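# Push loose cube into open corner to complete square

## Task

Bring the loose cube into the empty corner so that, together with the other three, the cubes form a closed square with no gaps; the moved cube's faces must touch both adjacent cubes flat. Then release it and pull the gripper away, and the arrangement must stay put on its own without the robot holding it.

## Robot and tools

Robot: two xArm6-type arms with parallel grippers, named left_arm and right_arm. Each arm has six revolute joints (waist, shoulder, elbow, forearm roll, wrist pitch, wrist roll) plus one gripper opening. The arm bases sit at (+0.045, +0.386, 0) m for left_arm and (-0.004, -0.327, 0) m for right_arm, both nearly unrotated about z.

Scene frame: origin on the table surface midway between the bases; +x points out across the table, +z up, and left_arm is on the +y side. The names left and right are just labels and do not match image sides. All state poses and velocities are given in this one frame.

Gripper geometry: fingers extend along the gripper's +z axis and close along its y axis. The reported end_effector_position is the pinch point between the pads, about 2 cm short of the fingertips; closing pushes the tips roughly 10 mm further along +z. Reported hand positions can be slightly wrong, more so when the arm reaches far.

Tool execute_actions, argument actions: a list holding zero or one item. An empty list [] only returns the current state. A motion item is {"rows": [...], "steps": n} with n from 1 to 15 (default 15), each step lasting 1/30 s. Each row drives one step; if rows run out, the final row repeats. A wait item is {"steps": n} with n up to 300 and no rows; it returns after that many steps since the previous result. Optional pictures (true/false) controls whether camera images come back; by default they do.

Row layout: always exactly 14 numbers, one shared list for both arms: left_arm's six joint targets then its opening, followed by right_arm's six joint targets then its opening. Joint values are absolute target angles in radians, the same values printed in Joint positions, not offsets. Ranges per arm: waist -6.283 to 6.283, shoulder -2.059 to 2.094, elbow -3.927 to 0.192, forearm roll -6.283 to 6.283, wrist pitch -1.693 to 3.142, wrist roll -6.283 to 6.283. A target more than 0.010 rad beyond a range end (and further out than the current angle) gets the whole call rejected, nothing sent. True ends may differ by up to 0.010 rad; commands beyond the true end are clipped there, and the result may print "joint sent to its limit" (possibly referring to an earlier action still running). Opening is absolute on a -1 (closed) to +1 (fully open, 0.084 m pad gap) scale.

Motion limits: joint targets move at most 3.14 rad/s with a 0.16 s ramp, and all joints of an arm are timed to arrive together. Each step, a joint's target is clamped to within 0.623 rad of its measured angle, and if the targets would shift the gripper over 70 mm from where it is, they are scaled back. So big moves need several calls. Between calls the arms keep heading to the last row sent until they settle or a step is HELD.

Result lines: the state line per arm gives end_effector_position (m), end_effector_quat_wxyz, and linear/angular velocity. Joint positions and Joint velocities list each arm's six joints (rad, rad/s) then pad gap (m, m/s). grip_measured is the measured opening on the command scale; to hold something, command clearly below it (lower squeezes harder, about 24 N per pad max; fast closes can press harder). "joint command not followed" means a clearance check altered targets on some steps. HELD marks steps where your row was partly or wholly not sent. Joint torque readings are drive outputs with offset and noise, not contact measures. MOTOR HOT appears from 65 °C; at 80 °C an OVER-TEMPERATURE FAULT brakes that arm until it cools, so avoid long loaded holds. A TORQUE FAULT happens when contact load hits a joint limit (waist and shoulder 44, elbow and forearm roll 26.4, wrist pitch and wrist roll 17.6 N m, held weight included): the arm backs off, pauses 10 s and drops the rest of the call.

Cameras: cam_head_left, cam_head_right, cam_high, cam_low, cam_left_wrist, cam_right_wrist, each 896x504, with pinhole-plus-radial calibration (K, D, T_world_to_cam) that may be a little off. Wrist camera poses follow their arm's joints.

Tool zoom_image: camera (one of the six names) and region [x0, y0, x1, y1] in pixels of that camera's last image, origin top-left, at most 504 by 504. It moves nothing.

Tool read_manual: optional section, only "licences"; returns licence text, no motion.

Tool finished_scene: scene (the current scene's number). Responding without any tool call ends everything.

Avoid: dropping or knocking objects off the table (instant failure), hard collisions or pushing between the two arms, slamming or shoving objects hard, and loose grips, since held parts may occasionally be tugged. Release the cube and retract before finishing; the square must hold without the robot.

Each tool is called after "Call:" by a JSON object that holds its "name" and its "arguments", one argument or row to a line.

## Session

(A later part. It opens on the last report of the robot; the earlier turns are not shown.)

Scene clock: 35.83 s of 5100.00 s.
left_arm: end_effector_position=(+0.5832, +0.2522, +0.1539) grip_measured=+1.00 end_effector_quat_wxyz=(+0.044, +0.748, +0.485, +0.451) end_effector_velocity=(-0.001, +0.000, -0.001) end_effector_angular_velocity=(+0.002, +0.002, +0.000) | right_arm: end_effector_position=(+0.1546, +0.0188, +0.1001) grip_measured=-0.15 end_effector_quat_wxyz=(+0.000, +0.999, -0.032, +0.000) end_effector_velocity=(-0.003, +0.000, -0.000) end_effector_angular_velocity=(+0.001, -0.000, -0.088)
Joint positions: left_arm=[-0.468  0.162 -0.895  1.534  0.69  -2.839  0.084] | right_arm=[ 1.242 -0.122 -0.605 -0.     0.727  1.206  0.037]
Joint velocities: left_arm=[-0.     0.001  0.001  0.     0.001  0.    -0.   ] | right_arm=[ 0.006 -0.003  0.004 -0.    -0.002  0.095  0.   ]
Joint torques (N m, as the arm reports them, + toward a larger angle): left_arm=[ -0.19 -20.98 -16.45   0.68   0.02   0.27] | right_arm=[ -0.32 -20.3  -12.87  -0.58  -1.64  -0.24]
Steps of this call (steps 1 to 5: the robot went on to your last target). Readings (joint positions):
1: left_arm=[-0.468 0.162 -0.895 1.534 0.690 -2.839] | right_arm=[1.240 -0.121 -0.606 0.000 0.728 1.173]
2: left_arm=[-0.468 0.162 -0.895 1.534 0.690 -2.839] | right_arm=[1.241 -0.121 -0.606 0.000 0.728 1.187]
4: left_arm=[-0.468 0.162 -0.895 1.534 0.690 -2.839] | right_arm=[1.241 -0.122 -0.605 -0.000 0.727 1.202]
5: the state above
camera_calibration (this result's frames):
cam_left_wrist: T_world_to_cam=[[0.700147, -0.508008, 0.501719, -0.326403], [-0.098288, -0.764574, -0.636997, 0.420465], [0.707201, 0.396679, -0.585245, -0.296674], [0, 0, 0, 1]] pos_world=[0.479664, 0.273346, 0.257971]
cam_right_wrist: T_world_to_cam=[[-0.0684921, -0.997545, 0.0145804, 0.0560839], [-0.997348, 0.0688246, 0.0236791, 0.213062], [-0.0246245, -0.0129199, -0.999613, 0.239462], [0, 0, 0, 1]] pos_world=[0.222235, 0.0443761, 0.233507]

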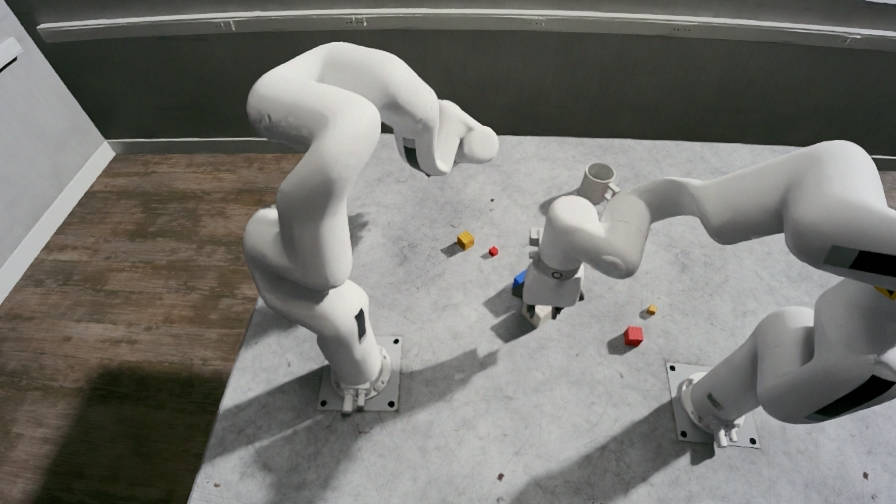

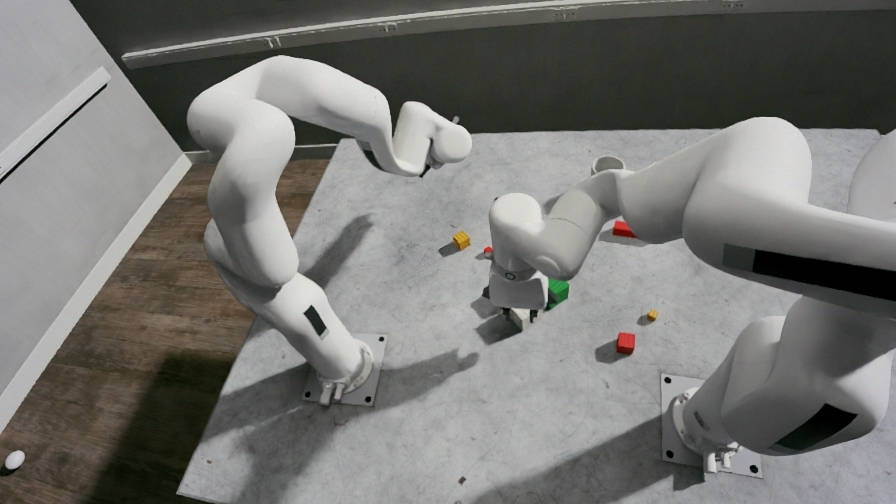

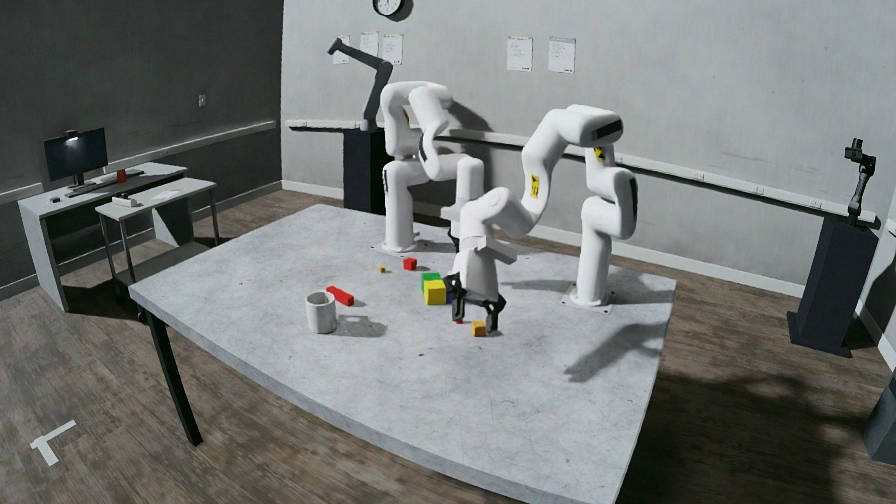

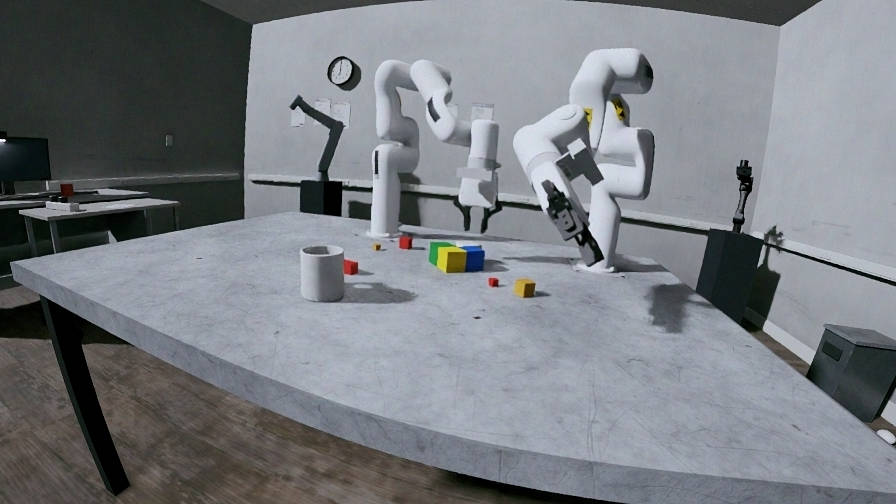

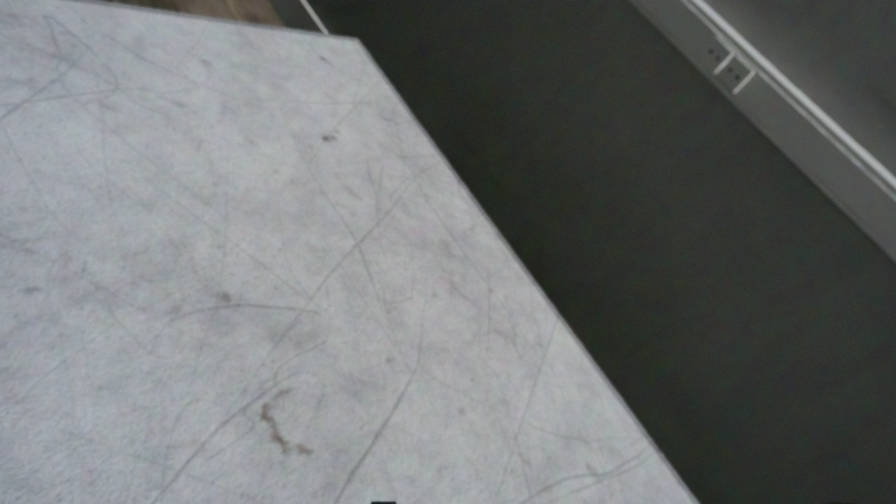

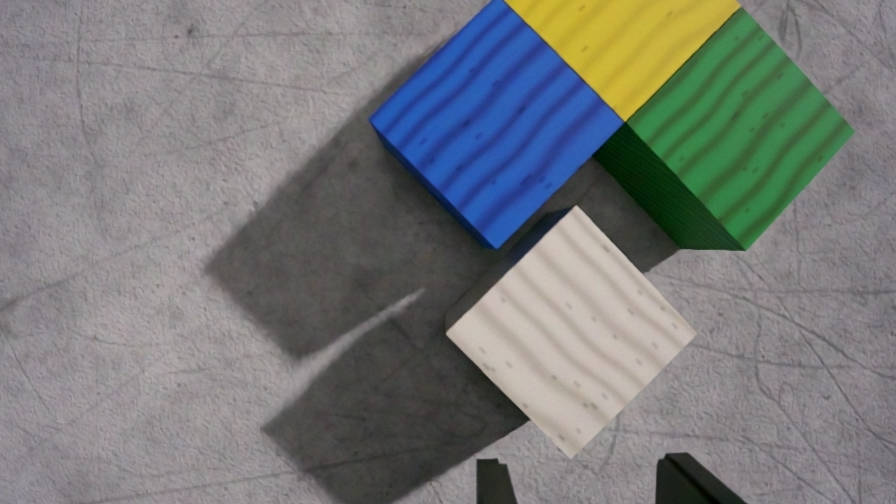

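Call:
{"name": "execute_actions", "arguments": {
  "actions": [
    {"rows": [[-0.468,0.162,-0.895,1.534,0.69,-2.839,1, 1.242,-0.1,-0.599,0,0.699,1.213,-0.14],[-0.468,0.162,-0.895,1.534,0.69,-2.839,1, 1.2417,-0.07,-0.59,0,0.66,1.213,-0.14],[-0.468,0.162,-0.895,1.534,0.69,-2.839,1, 1.2414,-0.04,-0.582,0,0.622,1.2125,-0.14],[-0.468,0.162,-0.895,1.534,0.69,-2.839,1, 1.241,-0.01,-0.574,0,0.584,1.212,-0.14],[-0.468,0.162,-0.895,1.534,0.69,-2.839,1, 1.2407,0.02,-0.566,0,0.546,1.212,-0.14],[-0.468,0.162,-0.895,1.534,0.69,-2.839,1, 1.2405,0.045,-0.56,0,0.515,1.212,-0.14],[-0.468,0.162,-0.895,1.534,0.69,-2.839,1, 1.2405,0.0602,-0.5565,0,0.4963,1.212,-0.14]], "steps": 13}
  ],
  "pictures": false
}}

Call:
{"name": "execute_actions", "arguments": {
  "actions": [
    {"rows": [[-0.468,0.162,-0.895,1.534,0.69,-2.839,1, 1.2367,0.062,-0.5588,0,0.4968,1.2082,-0.14],[-0.468,0.162,-0.895,1.534,0.69,-2.839,1, 1.2328,0.0637,-0.5611,0,0.4974,1.2044,-0.14],[-0.468,0.162,-0.895,1.534,0.69,-2.839,1, 1.229,0.0655,-0.5634,0,0.4979,1.2006,-0.14],[-0.468,0.162,-0.895,1.534,0.69,-2.839,1, 1.2252,0.0672,-0.5656,0,0.4984,1.1967,-0.14],[-0.468,0.162,-0.895,1.534,0.69,-2.839,1, 1.2213,0.069,-0.5679,0,0.4989,1.1929,-0.14],[-0.468,0.162,-0.895,1.534,0.69,-2.839,1, 1.2175,0.0707,-0.5702,0,0.4995,1.1891,-0.14]], "steps": 7}
  ],
  "pictures": false
}}

Call:
{"name": "execute_actions", "arguments": {
  "actions": [
    {"rows": [[-0.468,0.162,-0.895,1.534,0.69,-2.839,1, 1.2129,0.0698,-0.569,0,0.4992,1.1845,-0.14],[-0.468,0.162,-0.895,1.534,0.69,-2.839,1, 1.2082,0.0688,-0.5677,0,0.4989,1.1798,-0.14],[-0.468,0.162,-0.895,1.534,0.69,-2.839,1, 1.2036,0.0679,-0.5665,0,0.4986,1.1752,-0.14],[-0.468,0.162,-0.895,1.534,0.69,-2.839,1, 1.199,0.0669,-0.5653,0,0.4984,1.1706,-0.14],[-0.468,0.162,-0.895,1.534,0.69,-2.839,1, 1.1943,0.066,-0.564,0,0.498,1.1659,-0.14],[-0.468,0.162,-0.895,1.534,0.69,-2.839,1, 1.1897,0.065,-0.5628,0,0.4978,1.1613,-0.14],[-0.468,0.162,-0.895,1.534,0.69,-2.839,1, 1.1851,0.0641,-0.5616,0,0.4975,1.1567,-0.14],[-0.468,0.162,-0.895,1.534,0.69,-2.839,1, 1.1804,0.0631,-0.5603,0,0.4972,1.152,-0.14],[-0.468,0.162,-0.895,1.534,0.69,-2.839,1, 1.1758,0.0622,-0.5591,0,0.4969,1.1474,-0.14],[-0.468,0.162,-0.895,1.534,0.69,-2.839,1, 1.1711,0.0612,-0.5578,0,0.4966,1.1427,-0.14],[-0.468,0.162,-0.895,1.534,0.69,-2.839,1, 1.1665,0.0603,-0.5566,0,0.4963,1.1381,-0.14],[-0.468,0.162,-0.895,1.534,0.69,-2.839,1, 1.1619,0.0593,-0.5554,0,0.4961,1.1335,-0.14],[-0.468,0.162,-0.895,1.534,0.69,-2.839,1, 1.1572,0.0584,-0.5541,0,0.4957,1.1288,-0.14],[-0.468,0.162,-0.895,1.534,0.69,-2.839,1, 1.1526,0.0574,-0.5529,0,0.4955,1.1242,-0.14]], "steps": 15}
  ],
  "pictures": false
}}

Call:
{"name": "execute_actions", "arguments": {
  "actions": [
    {"steps": 10}
  ]
}}

Scene clock: 46.20 s of 5100.00 s.
left_arm: end_effector_position=(+0.5832, +0.2522, +0.1539) grip_measured=+1.00 end_effector_quat_wxyz=(+0.044, +0.748, +0.485, +0.451) end_effector_velocity=(-0.000, +0.001, -0.001) end_effector_angular_velocity=(+0.000, +0.001, +0.001) | right_arm: end_effector_position=(+0.1534, +0.0153, +0.0332) grip_measured=-0.15 end_effector_quat_wxyz=(+0.002, +0.999, -0.036, -0.001) end_effector_velocity=(+0.014, +0.031, -0.003) end_effector_angular_velocity=(+0.095, -0.044, +0.003)
Joint positions: left_arm=[-0.468  0.162 -0.895  1.534  0.69  -2.839  0.084] | right_arm=[ 1.241  0.055 -0.556  0.     0.507  1.212  0.037]
Joint velocities: left_arm=[ 0.001 -0.     0.001 -0.    -0.001  0.    -0.   ] | right_arm=[ 0.002  0.057 -0.026 -0.    -0.136 -0.     0.   ]
Joint torques (N m, as the arm reports them, + toward a larger angle): left_arm=[ -0.27 -21.1  -16.37   0.79  -0.01   0.14] | right_arm=[  0.03 -23.7  -11.26  -1.12  -1.35   0.18]
Steps of this call (steps 1 to 30: the robot went on to your last target; steps 31 to 90: nothing new was sent; then 6.93 s passed at rest; steps 91 to 103: all 13 steps of this action). Readings (joint positions):
91: left_arm=[-0.468 0.162 -0.895 1.534 0.690 -2.839] | right_arm=[1.242 -0.122 -0.605 -0.000 0.727 1.214]
92: left_arm=[-0.468 0.162 -0.895 1.534 0.690 -2.839] | right_arm=[1.242 -0.121 -0.604 -0.000 0.724 1.214]
94: left_arm=[-0.468 0.162 -0.895 1.534 0.690 -2.839] | right_arm=[1.242 -0.100 -0.601 -0.000 0.694 1.213]
98: left_arm=[-0.468 0.162 -0.895 1.534 0.690 -2.839] | right_arm=[1.241 -0.005 -0.573 0.000 0.579 1.212]
103: the state above

Scene clock: 46.43 s of 5100.00 s.
left_arm: end_effector_position=(+0.5832, +0.2522, +0.1539) grip_measured=+1.00 end_effector_quat_wxyz=(+0.044, +0.748, +0.485, +0.451) end_effector_velocity=(-0.000, +0.000, +0.000) end_effector_angular_velocity=(-0.000, +0.000, +0.001) | right_arm: end_effector_position=(+0.1604, +0.0169, +0.0326) grip_measured=-0.15 end_effector_quat_wxyz=(-0.001, +0.999, -0.036, +0.000) end_effector_velocity=(+0.043, -0.006, -0.005) end_effector_angular_velocity=(-0.008, +0.004, -0.007)
Joint positions: left_arm=[-0.468  0.162 -0.895  1.534  0.69  -2.839  0.084] | right_arm=[ 1.226  0.066 -0.566 -0.     0.499  1.197  0.037]
Joint velocities: left_arm=[-0.    -0.001  0.001 -0.001  0.    -0.     0.   ] | right_arm=[-0.107  0.056 -0.055  0.     0.008 -0.101 -0.   ]
Joint torques (N m, as the arm reports them, + toward a larger angle): left_arm=[ -0.14 -21.12 -16.37   0.82  -0.02   0.2 ] | right_arm=[  0.   -23.12 -10.71  -0.46  -1.48  -0.08]
Steps of this call (steps 1 to 7: all 7 steps of this action). Readings (joint positions):
1: left_arm=[-0.468 0.162 -0.895 1.534 0.690 -2.839] | right_arm=[1.241 0.056 -0.557 0.000 0.503 1.212]
2: left_arm=[-0.468 0.162 -0.895 1.534 0.690 -2.839] | right_arm=[1.240 0.057 -0.558 -0.000 0.501 1.211]
4: left_arm=[-0.468 0.162 -0.895 1.534 0.690 -2.839] | right_arm=[1.236 0.060 -0.561 -0.000 0.499 1.207]
7: the state above

Scene clock: 46.93 s of 5100.00 s.
left_arm: end_effector_position=(+0.5832, +0.2522, +0.1539) grip_measured=+1.00 end_effector_quat_wxyz=(+0.044, +0.748, +0.485, +0.451) end_effector_velocity=(-0.000, -0.000, +0.000) end_effector_angular_velocity=(+0.000, -0.000, -0.000) | right_arm: end_effector_position=(+0.1800, +0.0032, +0.0321) grip_measured=-0.15 end_effector_quat_wxyz=(-0.000, +0.999, -0.036, +0.000) end_effector_velocity=(+0.040, -0.034, -0.001) end_effector_angular_velocity=(-0.002, +0.001, -0.003)
Joint positions: left_arm=[-0.468  0.162 -0.895  1.534  0.69  -2.839  0.084] | right_arm=[ 1.163  0.059 -0.556  0.     0.496  1.135  0.037]
Joint velocities: left_arm=[-0.001 -0.001  0.001 -0.     0.001  0.    -0.   ] | right_arm=[-0.136 -0.027  0.036 -0.    -0.008 -0.133 -0.   ]
Joint torques (N m, as the arm reports them, + toward a larger angle): left_arm=[ -0.28 -20.92 -16.44   0.69   0.03   0.21] | right_arm=[ -0.19 -21.64 -10.15  -0.41  -0.83   0.23]
Steps of this call (steps 1 to 15: all 15 steps of this action). Readings (joint positions):
1: left_arm=[-0.468 0.162 -0.895 1.534 0.690 -2.839] | right_arm=[1.222 0.067 -0.568 0.000 0.499 1.194]
2: left_arm=[-0.468 0.162 -0.895 1.534 0.690 -2.839] | right_arm=[1.220 0.068 -0.569 0.000 0.499 1.191]
4: left_arm=[-0.468 0.162 -0.895 1.534 0.690 -2.839] | right_arm=[1.213 0.068 -0.568 0.000 0.499 1.184]
8: left_arm=[-0.468 0.162 -0.895 1.534 0.690 -2.839] | right_arm=[1.195 0.066 -0.564 0.000 0.498 1.167]
15: the state above

Scene clock: 47.27 s of 5100.00 s.
left_arm: end_effector_position=(+0.5832, +0.2522, +0.1539) grip_measured=+1.00 end_effector_quat_wxyz=(+0.044, +0.748, +0.485, +0.451) end_effector_velocity=(+0.000, -0.000, -0.001) end_effector_angular_velocity=(+0.000, +0.001, -0.000) | right_arm: end_effector_position=(+0.1830, +0.0006, +0.0320) grip_measured=-0.15 end_effector_quat_wxyz=(+0.000, +0.999, -0.036, +0.000) end_effector_velocity=(+0.000, -0.000, +0.000) end_effector_angular_velocity=(+0.000, -0.000, +0.001)
Joint positions: left_arm=[-0.468  0.162 -0.895  1.534  0.69  -2.839  0.084] | right_arm=[ 1.153  0.057 -0.553 -0.     0.496  1.124  0.037]
Joint velocities: left_arm=[-0.     0.002 -0.001 -0.    -0.     0.     0.   ] | right_arm=[-0.001 -0.     0.    -0.    -0.    -0.002 -0.   ]
Joint torques (N m, as the arm reports them, + toward a larger angle): left_arm=[ -0.35 -21.18 -16.37   0.74  -0.09   0.2 ] | right_arm=[  0.15 -21.39 -10.69  -0.58  -1.21   0.08]
Steps of this call (steps 1 to 10: the robot went on to your last target). Readings (joint positions):
1: left_arm=[-0.468 0.162 -0.895 1.534 0.690 -2.839] | right_arm=[1.159 0.059 -0.555 0.000 0.496 1.131]
2: left_arm=[-0.468 0.162 -0.895 1.534 0.690 -2.839] | right_arm=[1.157 0.058 -0.554 0.000 0.496 1.129]
4: left_arm=[-0.468 0.162 -0.895 1.534 0.690 -2.839] | right_arm=[1.154 0.058 -0.553 0.000 0.496 1.126]
8: left_arm=[-0.468 0.162 -0.895 1.534 0.690 -2.839] | right_arm=[1.153 0.057 -0.553 -0.000 0.496 1.125]
10: the state above
camera_calibration (this result's frames):
cam_left_wrist: T_world_to_cam=[[0.700147, -0.508008, 0.501719, -0.326403], [-0.0982882, -0.764574, -0.636997, 0.420465], [0.707201, 0.396679, -0.585246, -0.296673], [0, 0, 0, 1]] pos_world=[0.479664, 0.273346, 0.257971]
cam_right_wrist: T_world_to_cam=[[-0.0756853, -0.997025, 0.0145656, 0.0421681], [-0.996826, 0.0760159, 0.023672, 0.244093], [-0.0247088, -0.0127277, -0.999614, 0.171918], [0, 0, 0, 1]] pos_world=[0.250757, 0.0256758, 0.165459]

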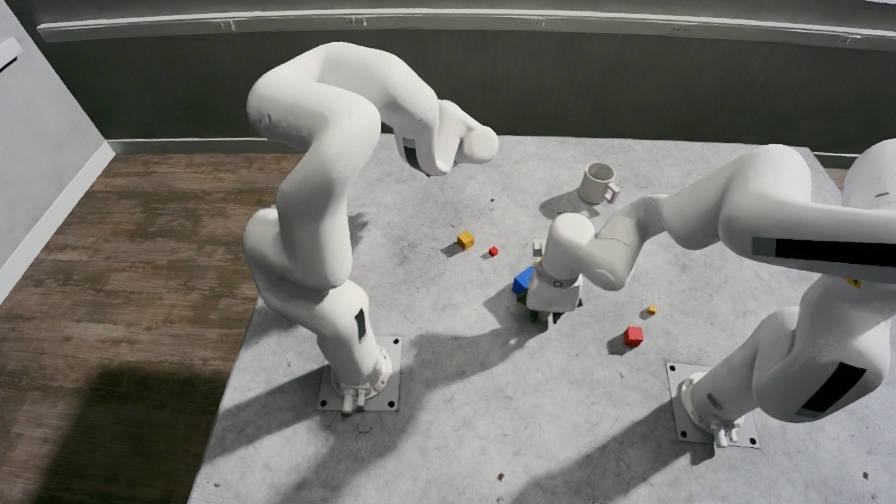

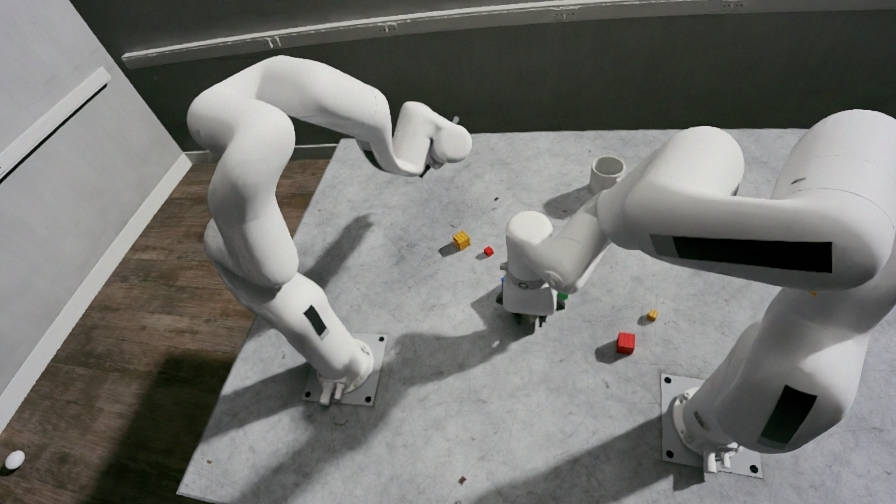

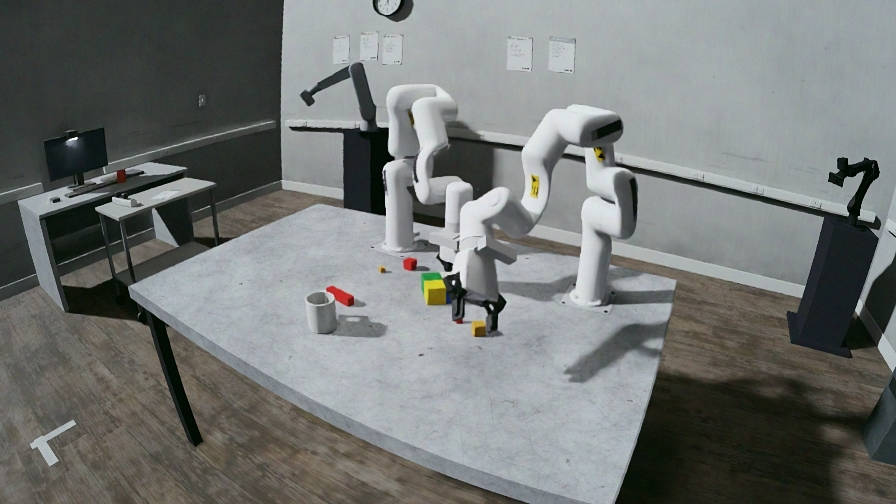

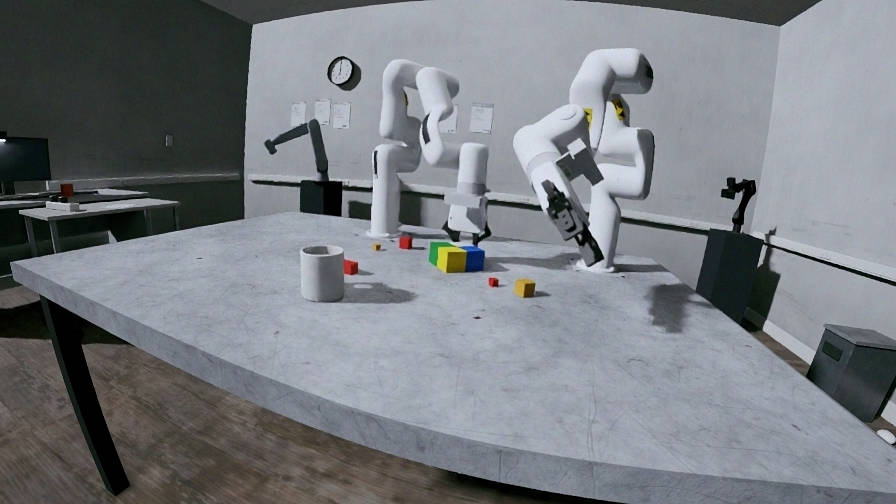

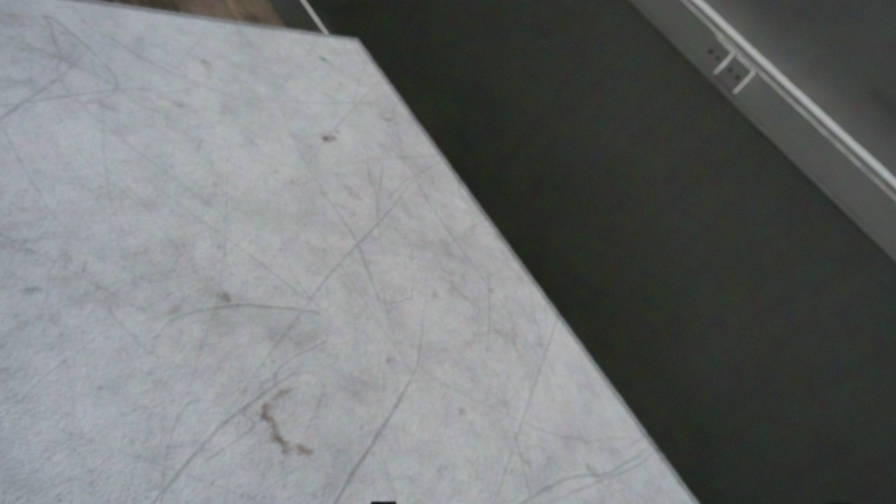

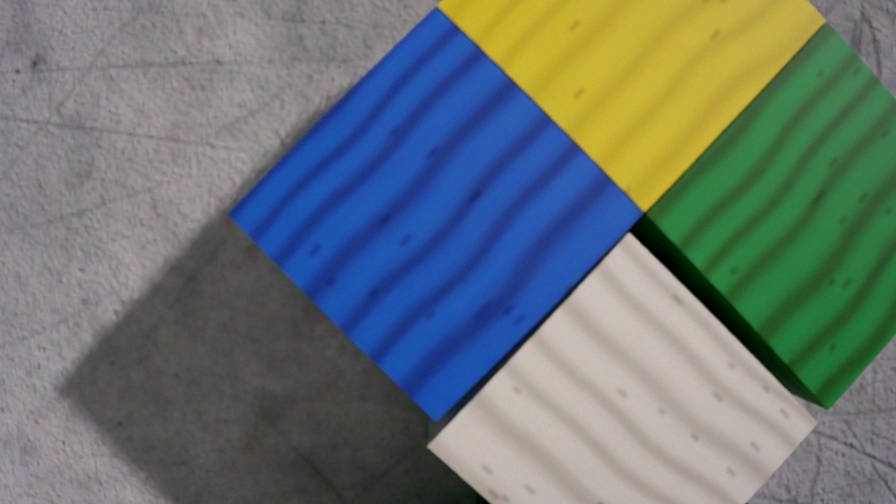

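Call:
{"name": "zoom_image", "arguments": {
  "camera": "cam_right_wrist",
  "region": [410, 190, 670, 470]
}}

Call:
{"name": "zoom_image", "arguments": {
  "camera": "cam_right_wrist",
  "region": [600, 190, 860, 470]
}}

Region (410, 190, 670, 470) of cam_right_wrist's 896x504 image, scaled by 1.800, with more detail than that image has; it fills the left 468 columns of this view, and the rest is white.

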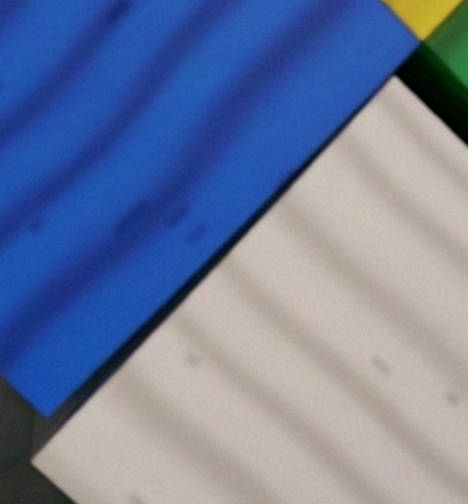

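Region (600, 190, 860, 470) of cam_right_wrist's 896x504 image, scaled by 1.800, with more detail than that image has; it fills the left 468 columns of this view, and the rest is white.

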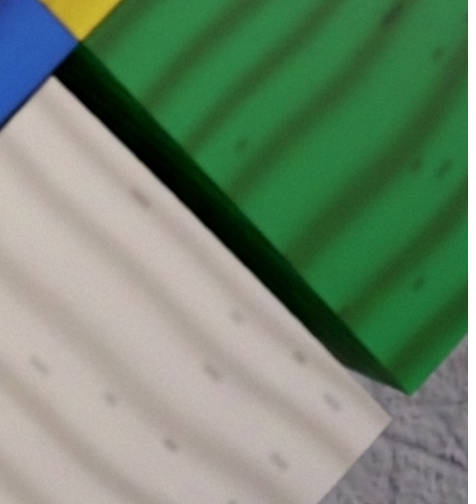

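Call:
{"name": "execute_actions", "arguments": {
  "actions": [
    {"rows": [[-0.468,0.162,-0.895,1.534,0.69,-2.839,1, 1.1517,0.0575,-0.5531,0,0.4956,1.1233,-0.14],[-0.468,0.162,-0.895,1.534,0.69,-2.839,1, 1.1508,0.0577,-0.5533,0,0.4956,1.1224,-0.14],[-0.468,0.162,-0.895,1.534,0.69,-2.839,1, 1.1498,0.0578,-0.5534,0,0.4956,1.1214,-0.14],[-0.468,0.162,-0.895,1.534,0.69,-2.839,1, 1.1489,0.058,-0.5536,0,0.4956,1.1205,-0.14],[-0.468,0.162,-0.895,1.534,0.69,-2.839,1, 1.148,0.0581,-0.5538,0,0.4957,1.1196,-0.14],[-0.468,0.162,-0.895,1.534,0.69,-2.839,1, 1.147,0.0582,-0.554,0,0.4958,1.1186,-0.14],[-0.468,0.162,-0.895,1.534,0.69,-2.839,1, 1.1461,0.0584,-0.5541,0,0.4957,1.1177,-0.14],[-0.468,0.162,-0.895,1.534,0.69,-2.839,1, 1.1452,0.0585,-0.5543,0,0.4958,1.1168,-0.14],[-0.468,0.162,-0.895,1.534,0.69,-2.839,1, 1.1444,0.0582,-0.5539,0,0.4957,1.116,-0.14],[-0.468,0.162,-0.895,1.534,0.69,-2.839,1, 1.1436,0.0579,-0.5536,0,0.4957,1.1152,-0.14],[-0.468,0.162,-0.895,1.534,0.69,-2.839,1, 1.1427,0.0576,-0.5532,0,0.4956,1.1143,-0.14],[-0.468,0.162,-0.895,1.534,0.69,-2.839,1, 1.1419,0.0573,-0.5528,0,0.4955,1.1135,-0.14]], "steps": 15}
  ],
  "pictures": false
}}

Call:
{"name": "execute_actions", "arguments": {
  "actions": [
    {"steps": 6}
  ]
}}

Call:
{"name": "zoom_image", "arguments": {
  "camera": "cam_right_wrist",
  "region": [410, 190, 670, 470]
}}

Call:
{"name": "zoom_image", "arguments": {
  "camera": "cam_right_wrist",
  "region": [600, 190, 860, 470]
}}

Scene clock: 52.90 s of 5100.00 s.
left_arm: end_effector_position=(+0.5832, +0.2522, +0.1539) grip_measured=+1.00 end_effector_quat_wxyz=(+0.044, +0.748, +0.485, +0.451) end_effector_velocity=(+0.000, -0.000, -0.000) end_effector_angular_velocity=(+0.000, +0.000, +0.001) | right_arm: end_effector_position=(+0.1863, -0.0013, +0.0320) grip_measured=-0.15 end_effector_quat_wxyz=(+0.000, +0.999, -0.036, -0.000) end_effector_velocity=(+0.002, -0.003, -0.000) end_effector_angular_velocity=(-0.000, +0.000, +0.002)
Joint positions: left_arm=[-0.468  0.162 -0.895  1.534  0.69  -2.839  0.084] | right_arm=[ 1.143  0.058 -0.553  0.     0.496  1.114  0.037]
Joint velocities: left_arm=[-0.     0.001 -0.    -0.001  0.001 -0.    -0.   ] | right_arm=[-0.009 -0.003  0.004  0.    -0.001 -0.011 -0.   ]
Joint torques (N m, as the arm reports them, + toward a larger angle): left_arm=[ -0.22 -20.95 -16.59   0.76  -0.09   0.2 ] | right_arm=[ -0.03 -21.47 -10.77  -0.78  -1.52  -0.27]
Steps of this call (steps 1 to 30: the robot went on to your last target; steps 31 to 90: nothing new was sent; then 2.13 s passed at rest; steps 91 to 105: all 15 steps of this action). Readings (joint positions):
91: left_arm=[-0.468 0.162 -0.895 1.534 0.690 -2.839] | right_arm=[1.153 0.057 -0.553 0.000 0.496 1.124]
92: left_arm=[-0.468 0.162 -0.895 1.534 0.690 -2.839] | right_arm=[1.152 0.057 -0.553 -0.000 0.496 1.124]
94: left_arm=[-0.468 0.162 -0.895 1.534 0.690 -2.839] | right_arm=[1.151 0.058 -0.553 -0.000 0.496 1.123]
98: left_arm=[-0.468 0.162 -0.895 1.534 0.690 -2.839] | right_arm=[1.148 0.058 -0.554 0.000 0.496 1.120]
105: the state above

Scene clock: 53.10 s of 5100.00 s.
left_arm: end_effector_position=(+0.5832, +0.2522, +0.1539) grip_measured=+1.00 end_effector_quat_wxyz=(+0.044, +0.748, +0.485, +0.451) end_effector_velocity=(-0.000, +0.000, -0.000) end_effector_angular_velocity=(+0.001, +0.001, +0.000) | right_arm: end_effector_position=(+0.1865, -0.0015, +0.0320) grip_measured=-0.15 end_effector_quat_wxyz=(+0.000, +0.999, -0.036, -0.000) end_effector_velocity=(+0.000, -0.000, +0.000) end_effector_angular_velocity=(+0.000, -0.000, +0.000)
Joint positions: left_arm=[-0.468  0.162 -0.895  1.534  0.69  -2.839  0.084] | right_arm=[ 1.142  0.057 -0.553  0.     0.496  1.114  0.037]
Joint velocities: left_arm=[ 0.     0.     0.001  0.001  0.001 -0.    -0.   ] | right_arm=[-0.001 -0.    -0.    -0.     0.    -0.001  0.   ]
Joint torques (N m, as the arm reports them, + toward a larger angle): left_arm=[ -0.25 -20.93 -16.52   0.75  -0.01   0.23] | right_arm=[ -0.42 -21.32 -10.86  -0.97  -1.06   0.33]
Steps of this call (steps 1 to 6: the robot went on to your last target). Readings (joint positions):
1: left_arm=[-0.468 0.162 -0.895 1.534 0.690 -2.839] | right_arm=[1.142 0.057 -0.553 0.000 0.496 1.114]
2: left_arm=[-0.468 0.162 -0.895 1.534 0.690 -2.839] | right_arm=[1.142 0.057 -0.553 0.000 0.496 1.114]
4: left_arm=[-0.468 0.162 -0.895 1.534 0.690 -2.839] | right_arm=[1.142 0.057 -0.553 0.000 0.496 1.114]
6: the state above
camera_calibration (this result's frames):
cam_left_wrist: T_world_to_cam=[[0.700147, -0.508008, 0.501719, -0.326403], [-0.0982881, -0.764574, -0.636997, 0.420465], [0.707201, 0.396679, -0.585246, -0.296673], [0, 0, 0, 1]] pos_world=[0.479664, 0.273346, 0.257971]
cam_right_wrist: T_world_to_cam=[[-0.0758272, -0.997014, 0.0146005, 0.0403576], [-0.996814, 0.076159, 0.023696, 0.247784], [-0.0247372, -0.0127572, -0.999613, 0.171977], [0, 0, 0, 1]] pos_world=[0.254309, 0.02356, 0.16545]

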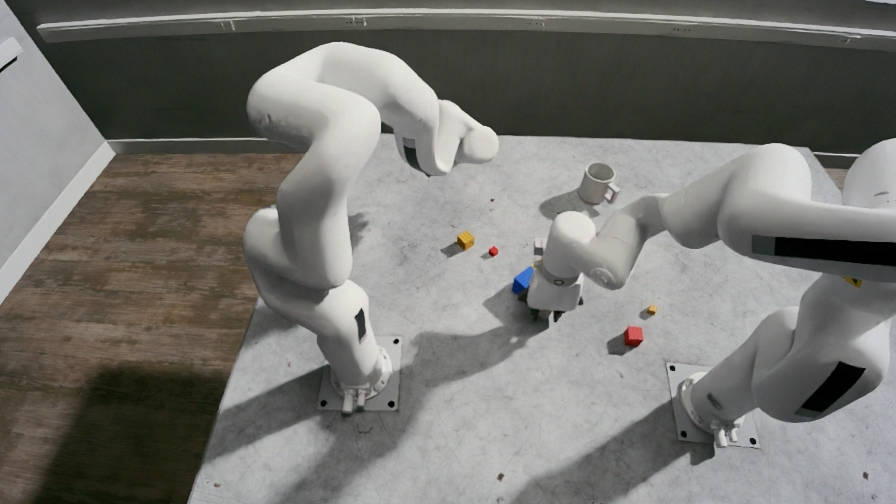

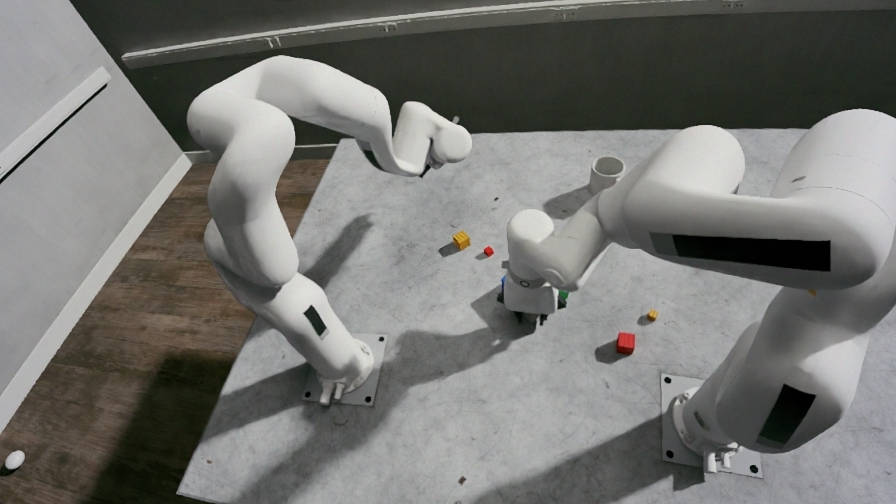

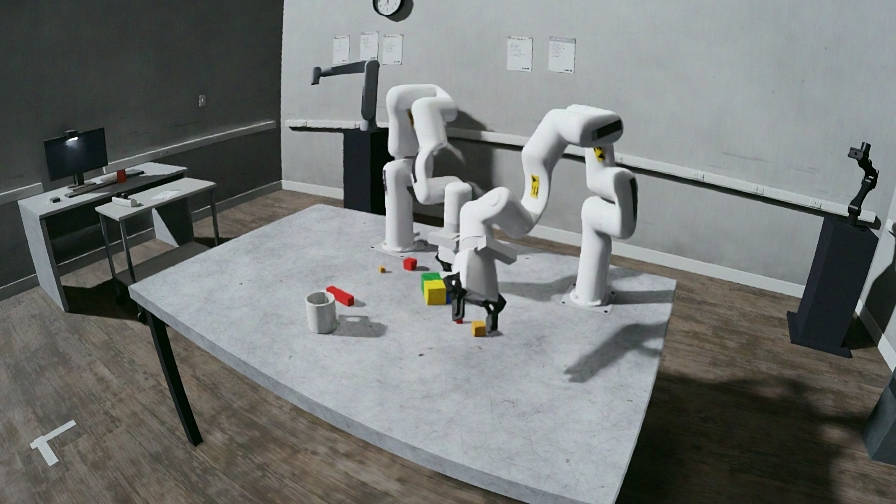

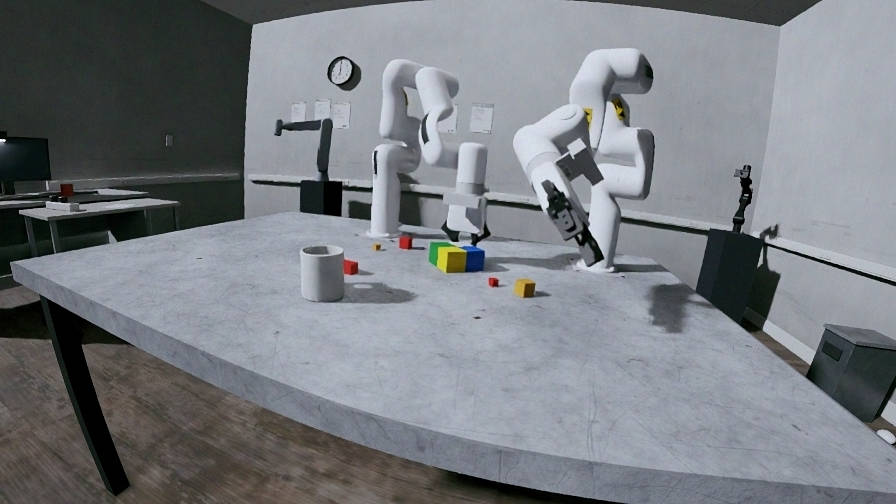

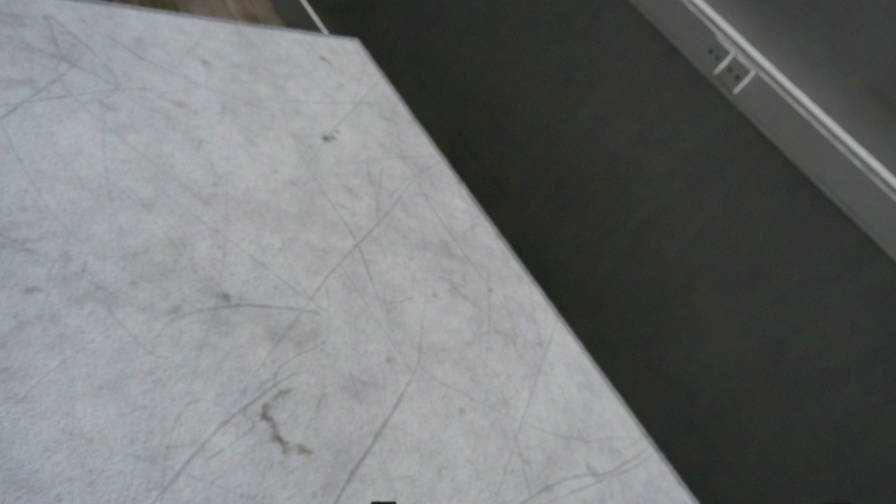

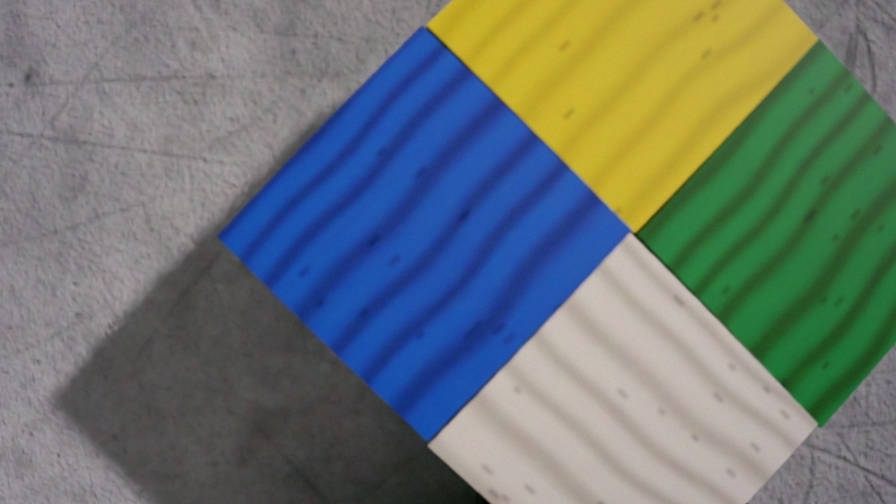

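Region (410, 190, 670, 470) of cam_right_wrist's 896x504 image, scaled by 1.800, with more detail than that image has; it fills the left 468 columns of this view, and the rest is white.

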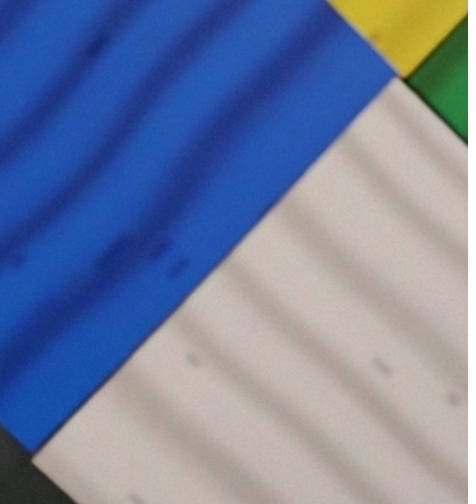

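Region (600, 190, 860, 470) of cam_right_wrist's 896x504 image, scaled by 1.800, with more detail than that image has; it fills the left 468 columns of this view, and the rest is white.

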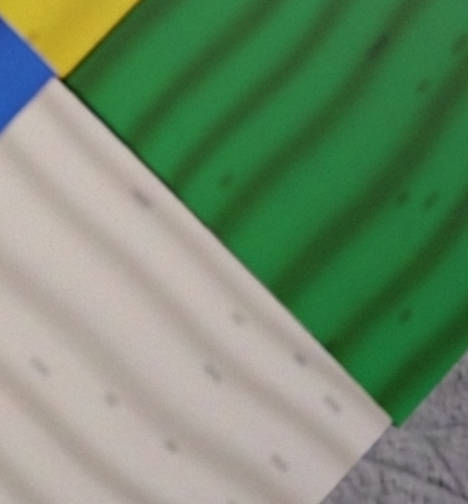

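Call:
{"name": "zoom_image", "arguments": {
  "camera": "cam_right_wrist",
  "region": [590, 190, 680, 280]
}}

Call:
{"name": "zoom_image", "arguments": {
  "camera": "cam_right_wrist",
  "region": [400, 390, 490, 480]
}}

Call:
{"name": "zoom_image", "arguments": {
  "camera": "cam_right_wrist",
  "region": [400, 0, 490, 90]
}}

Region (590, 190, 680, 280) of cam_right_wrist's 896x504 image, scaled by 5.600, with more detail than that image has.

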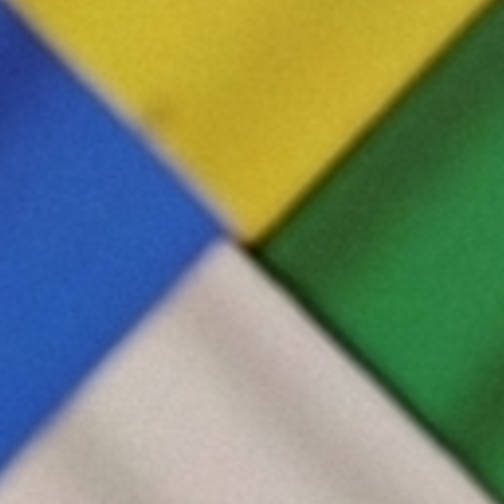

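Region (400, 390, 490, 480) of cam_right_wrist's 896x504 image, scaled by 5.600, with more detail than that image has.

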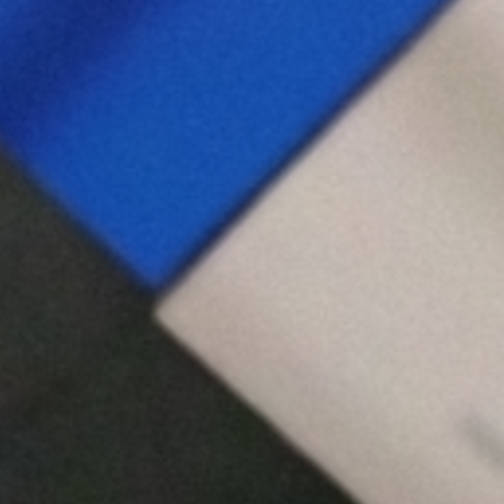

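Region (400, 0, 490, 90) of cam_right_wrist's 896x504 image, scaled by 5.600, with more detail than that image has.

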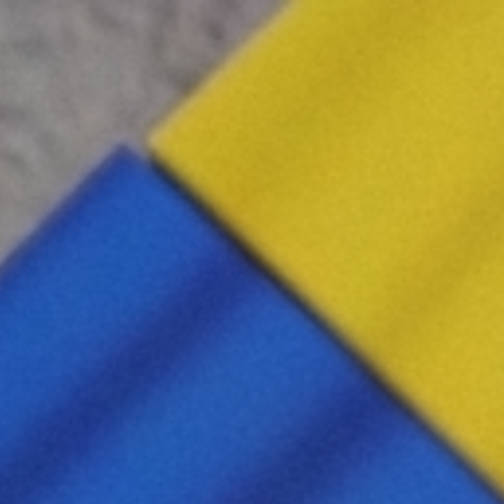

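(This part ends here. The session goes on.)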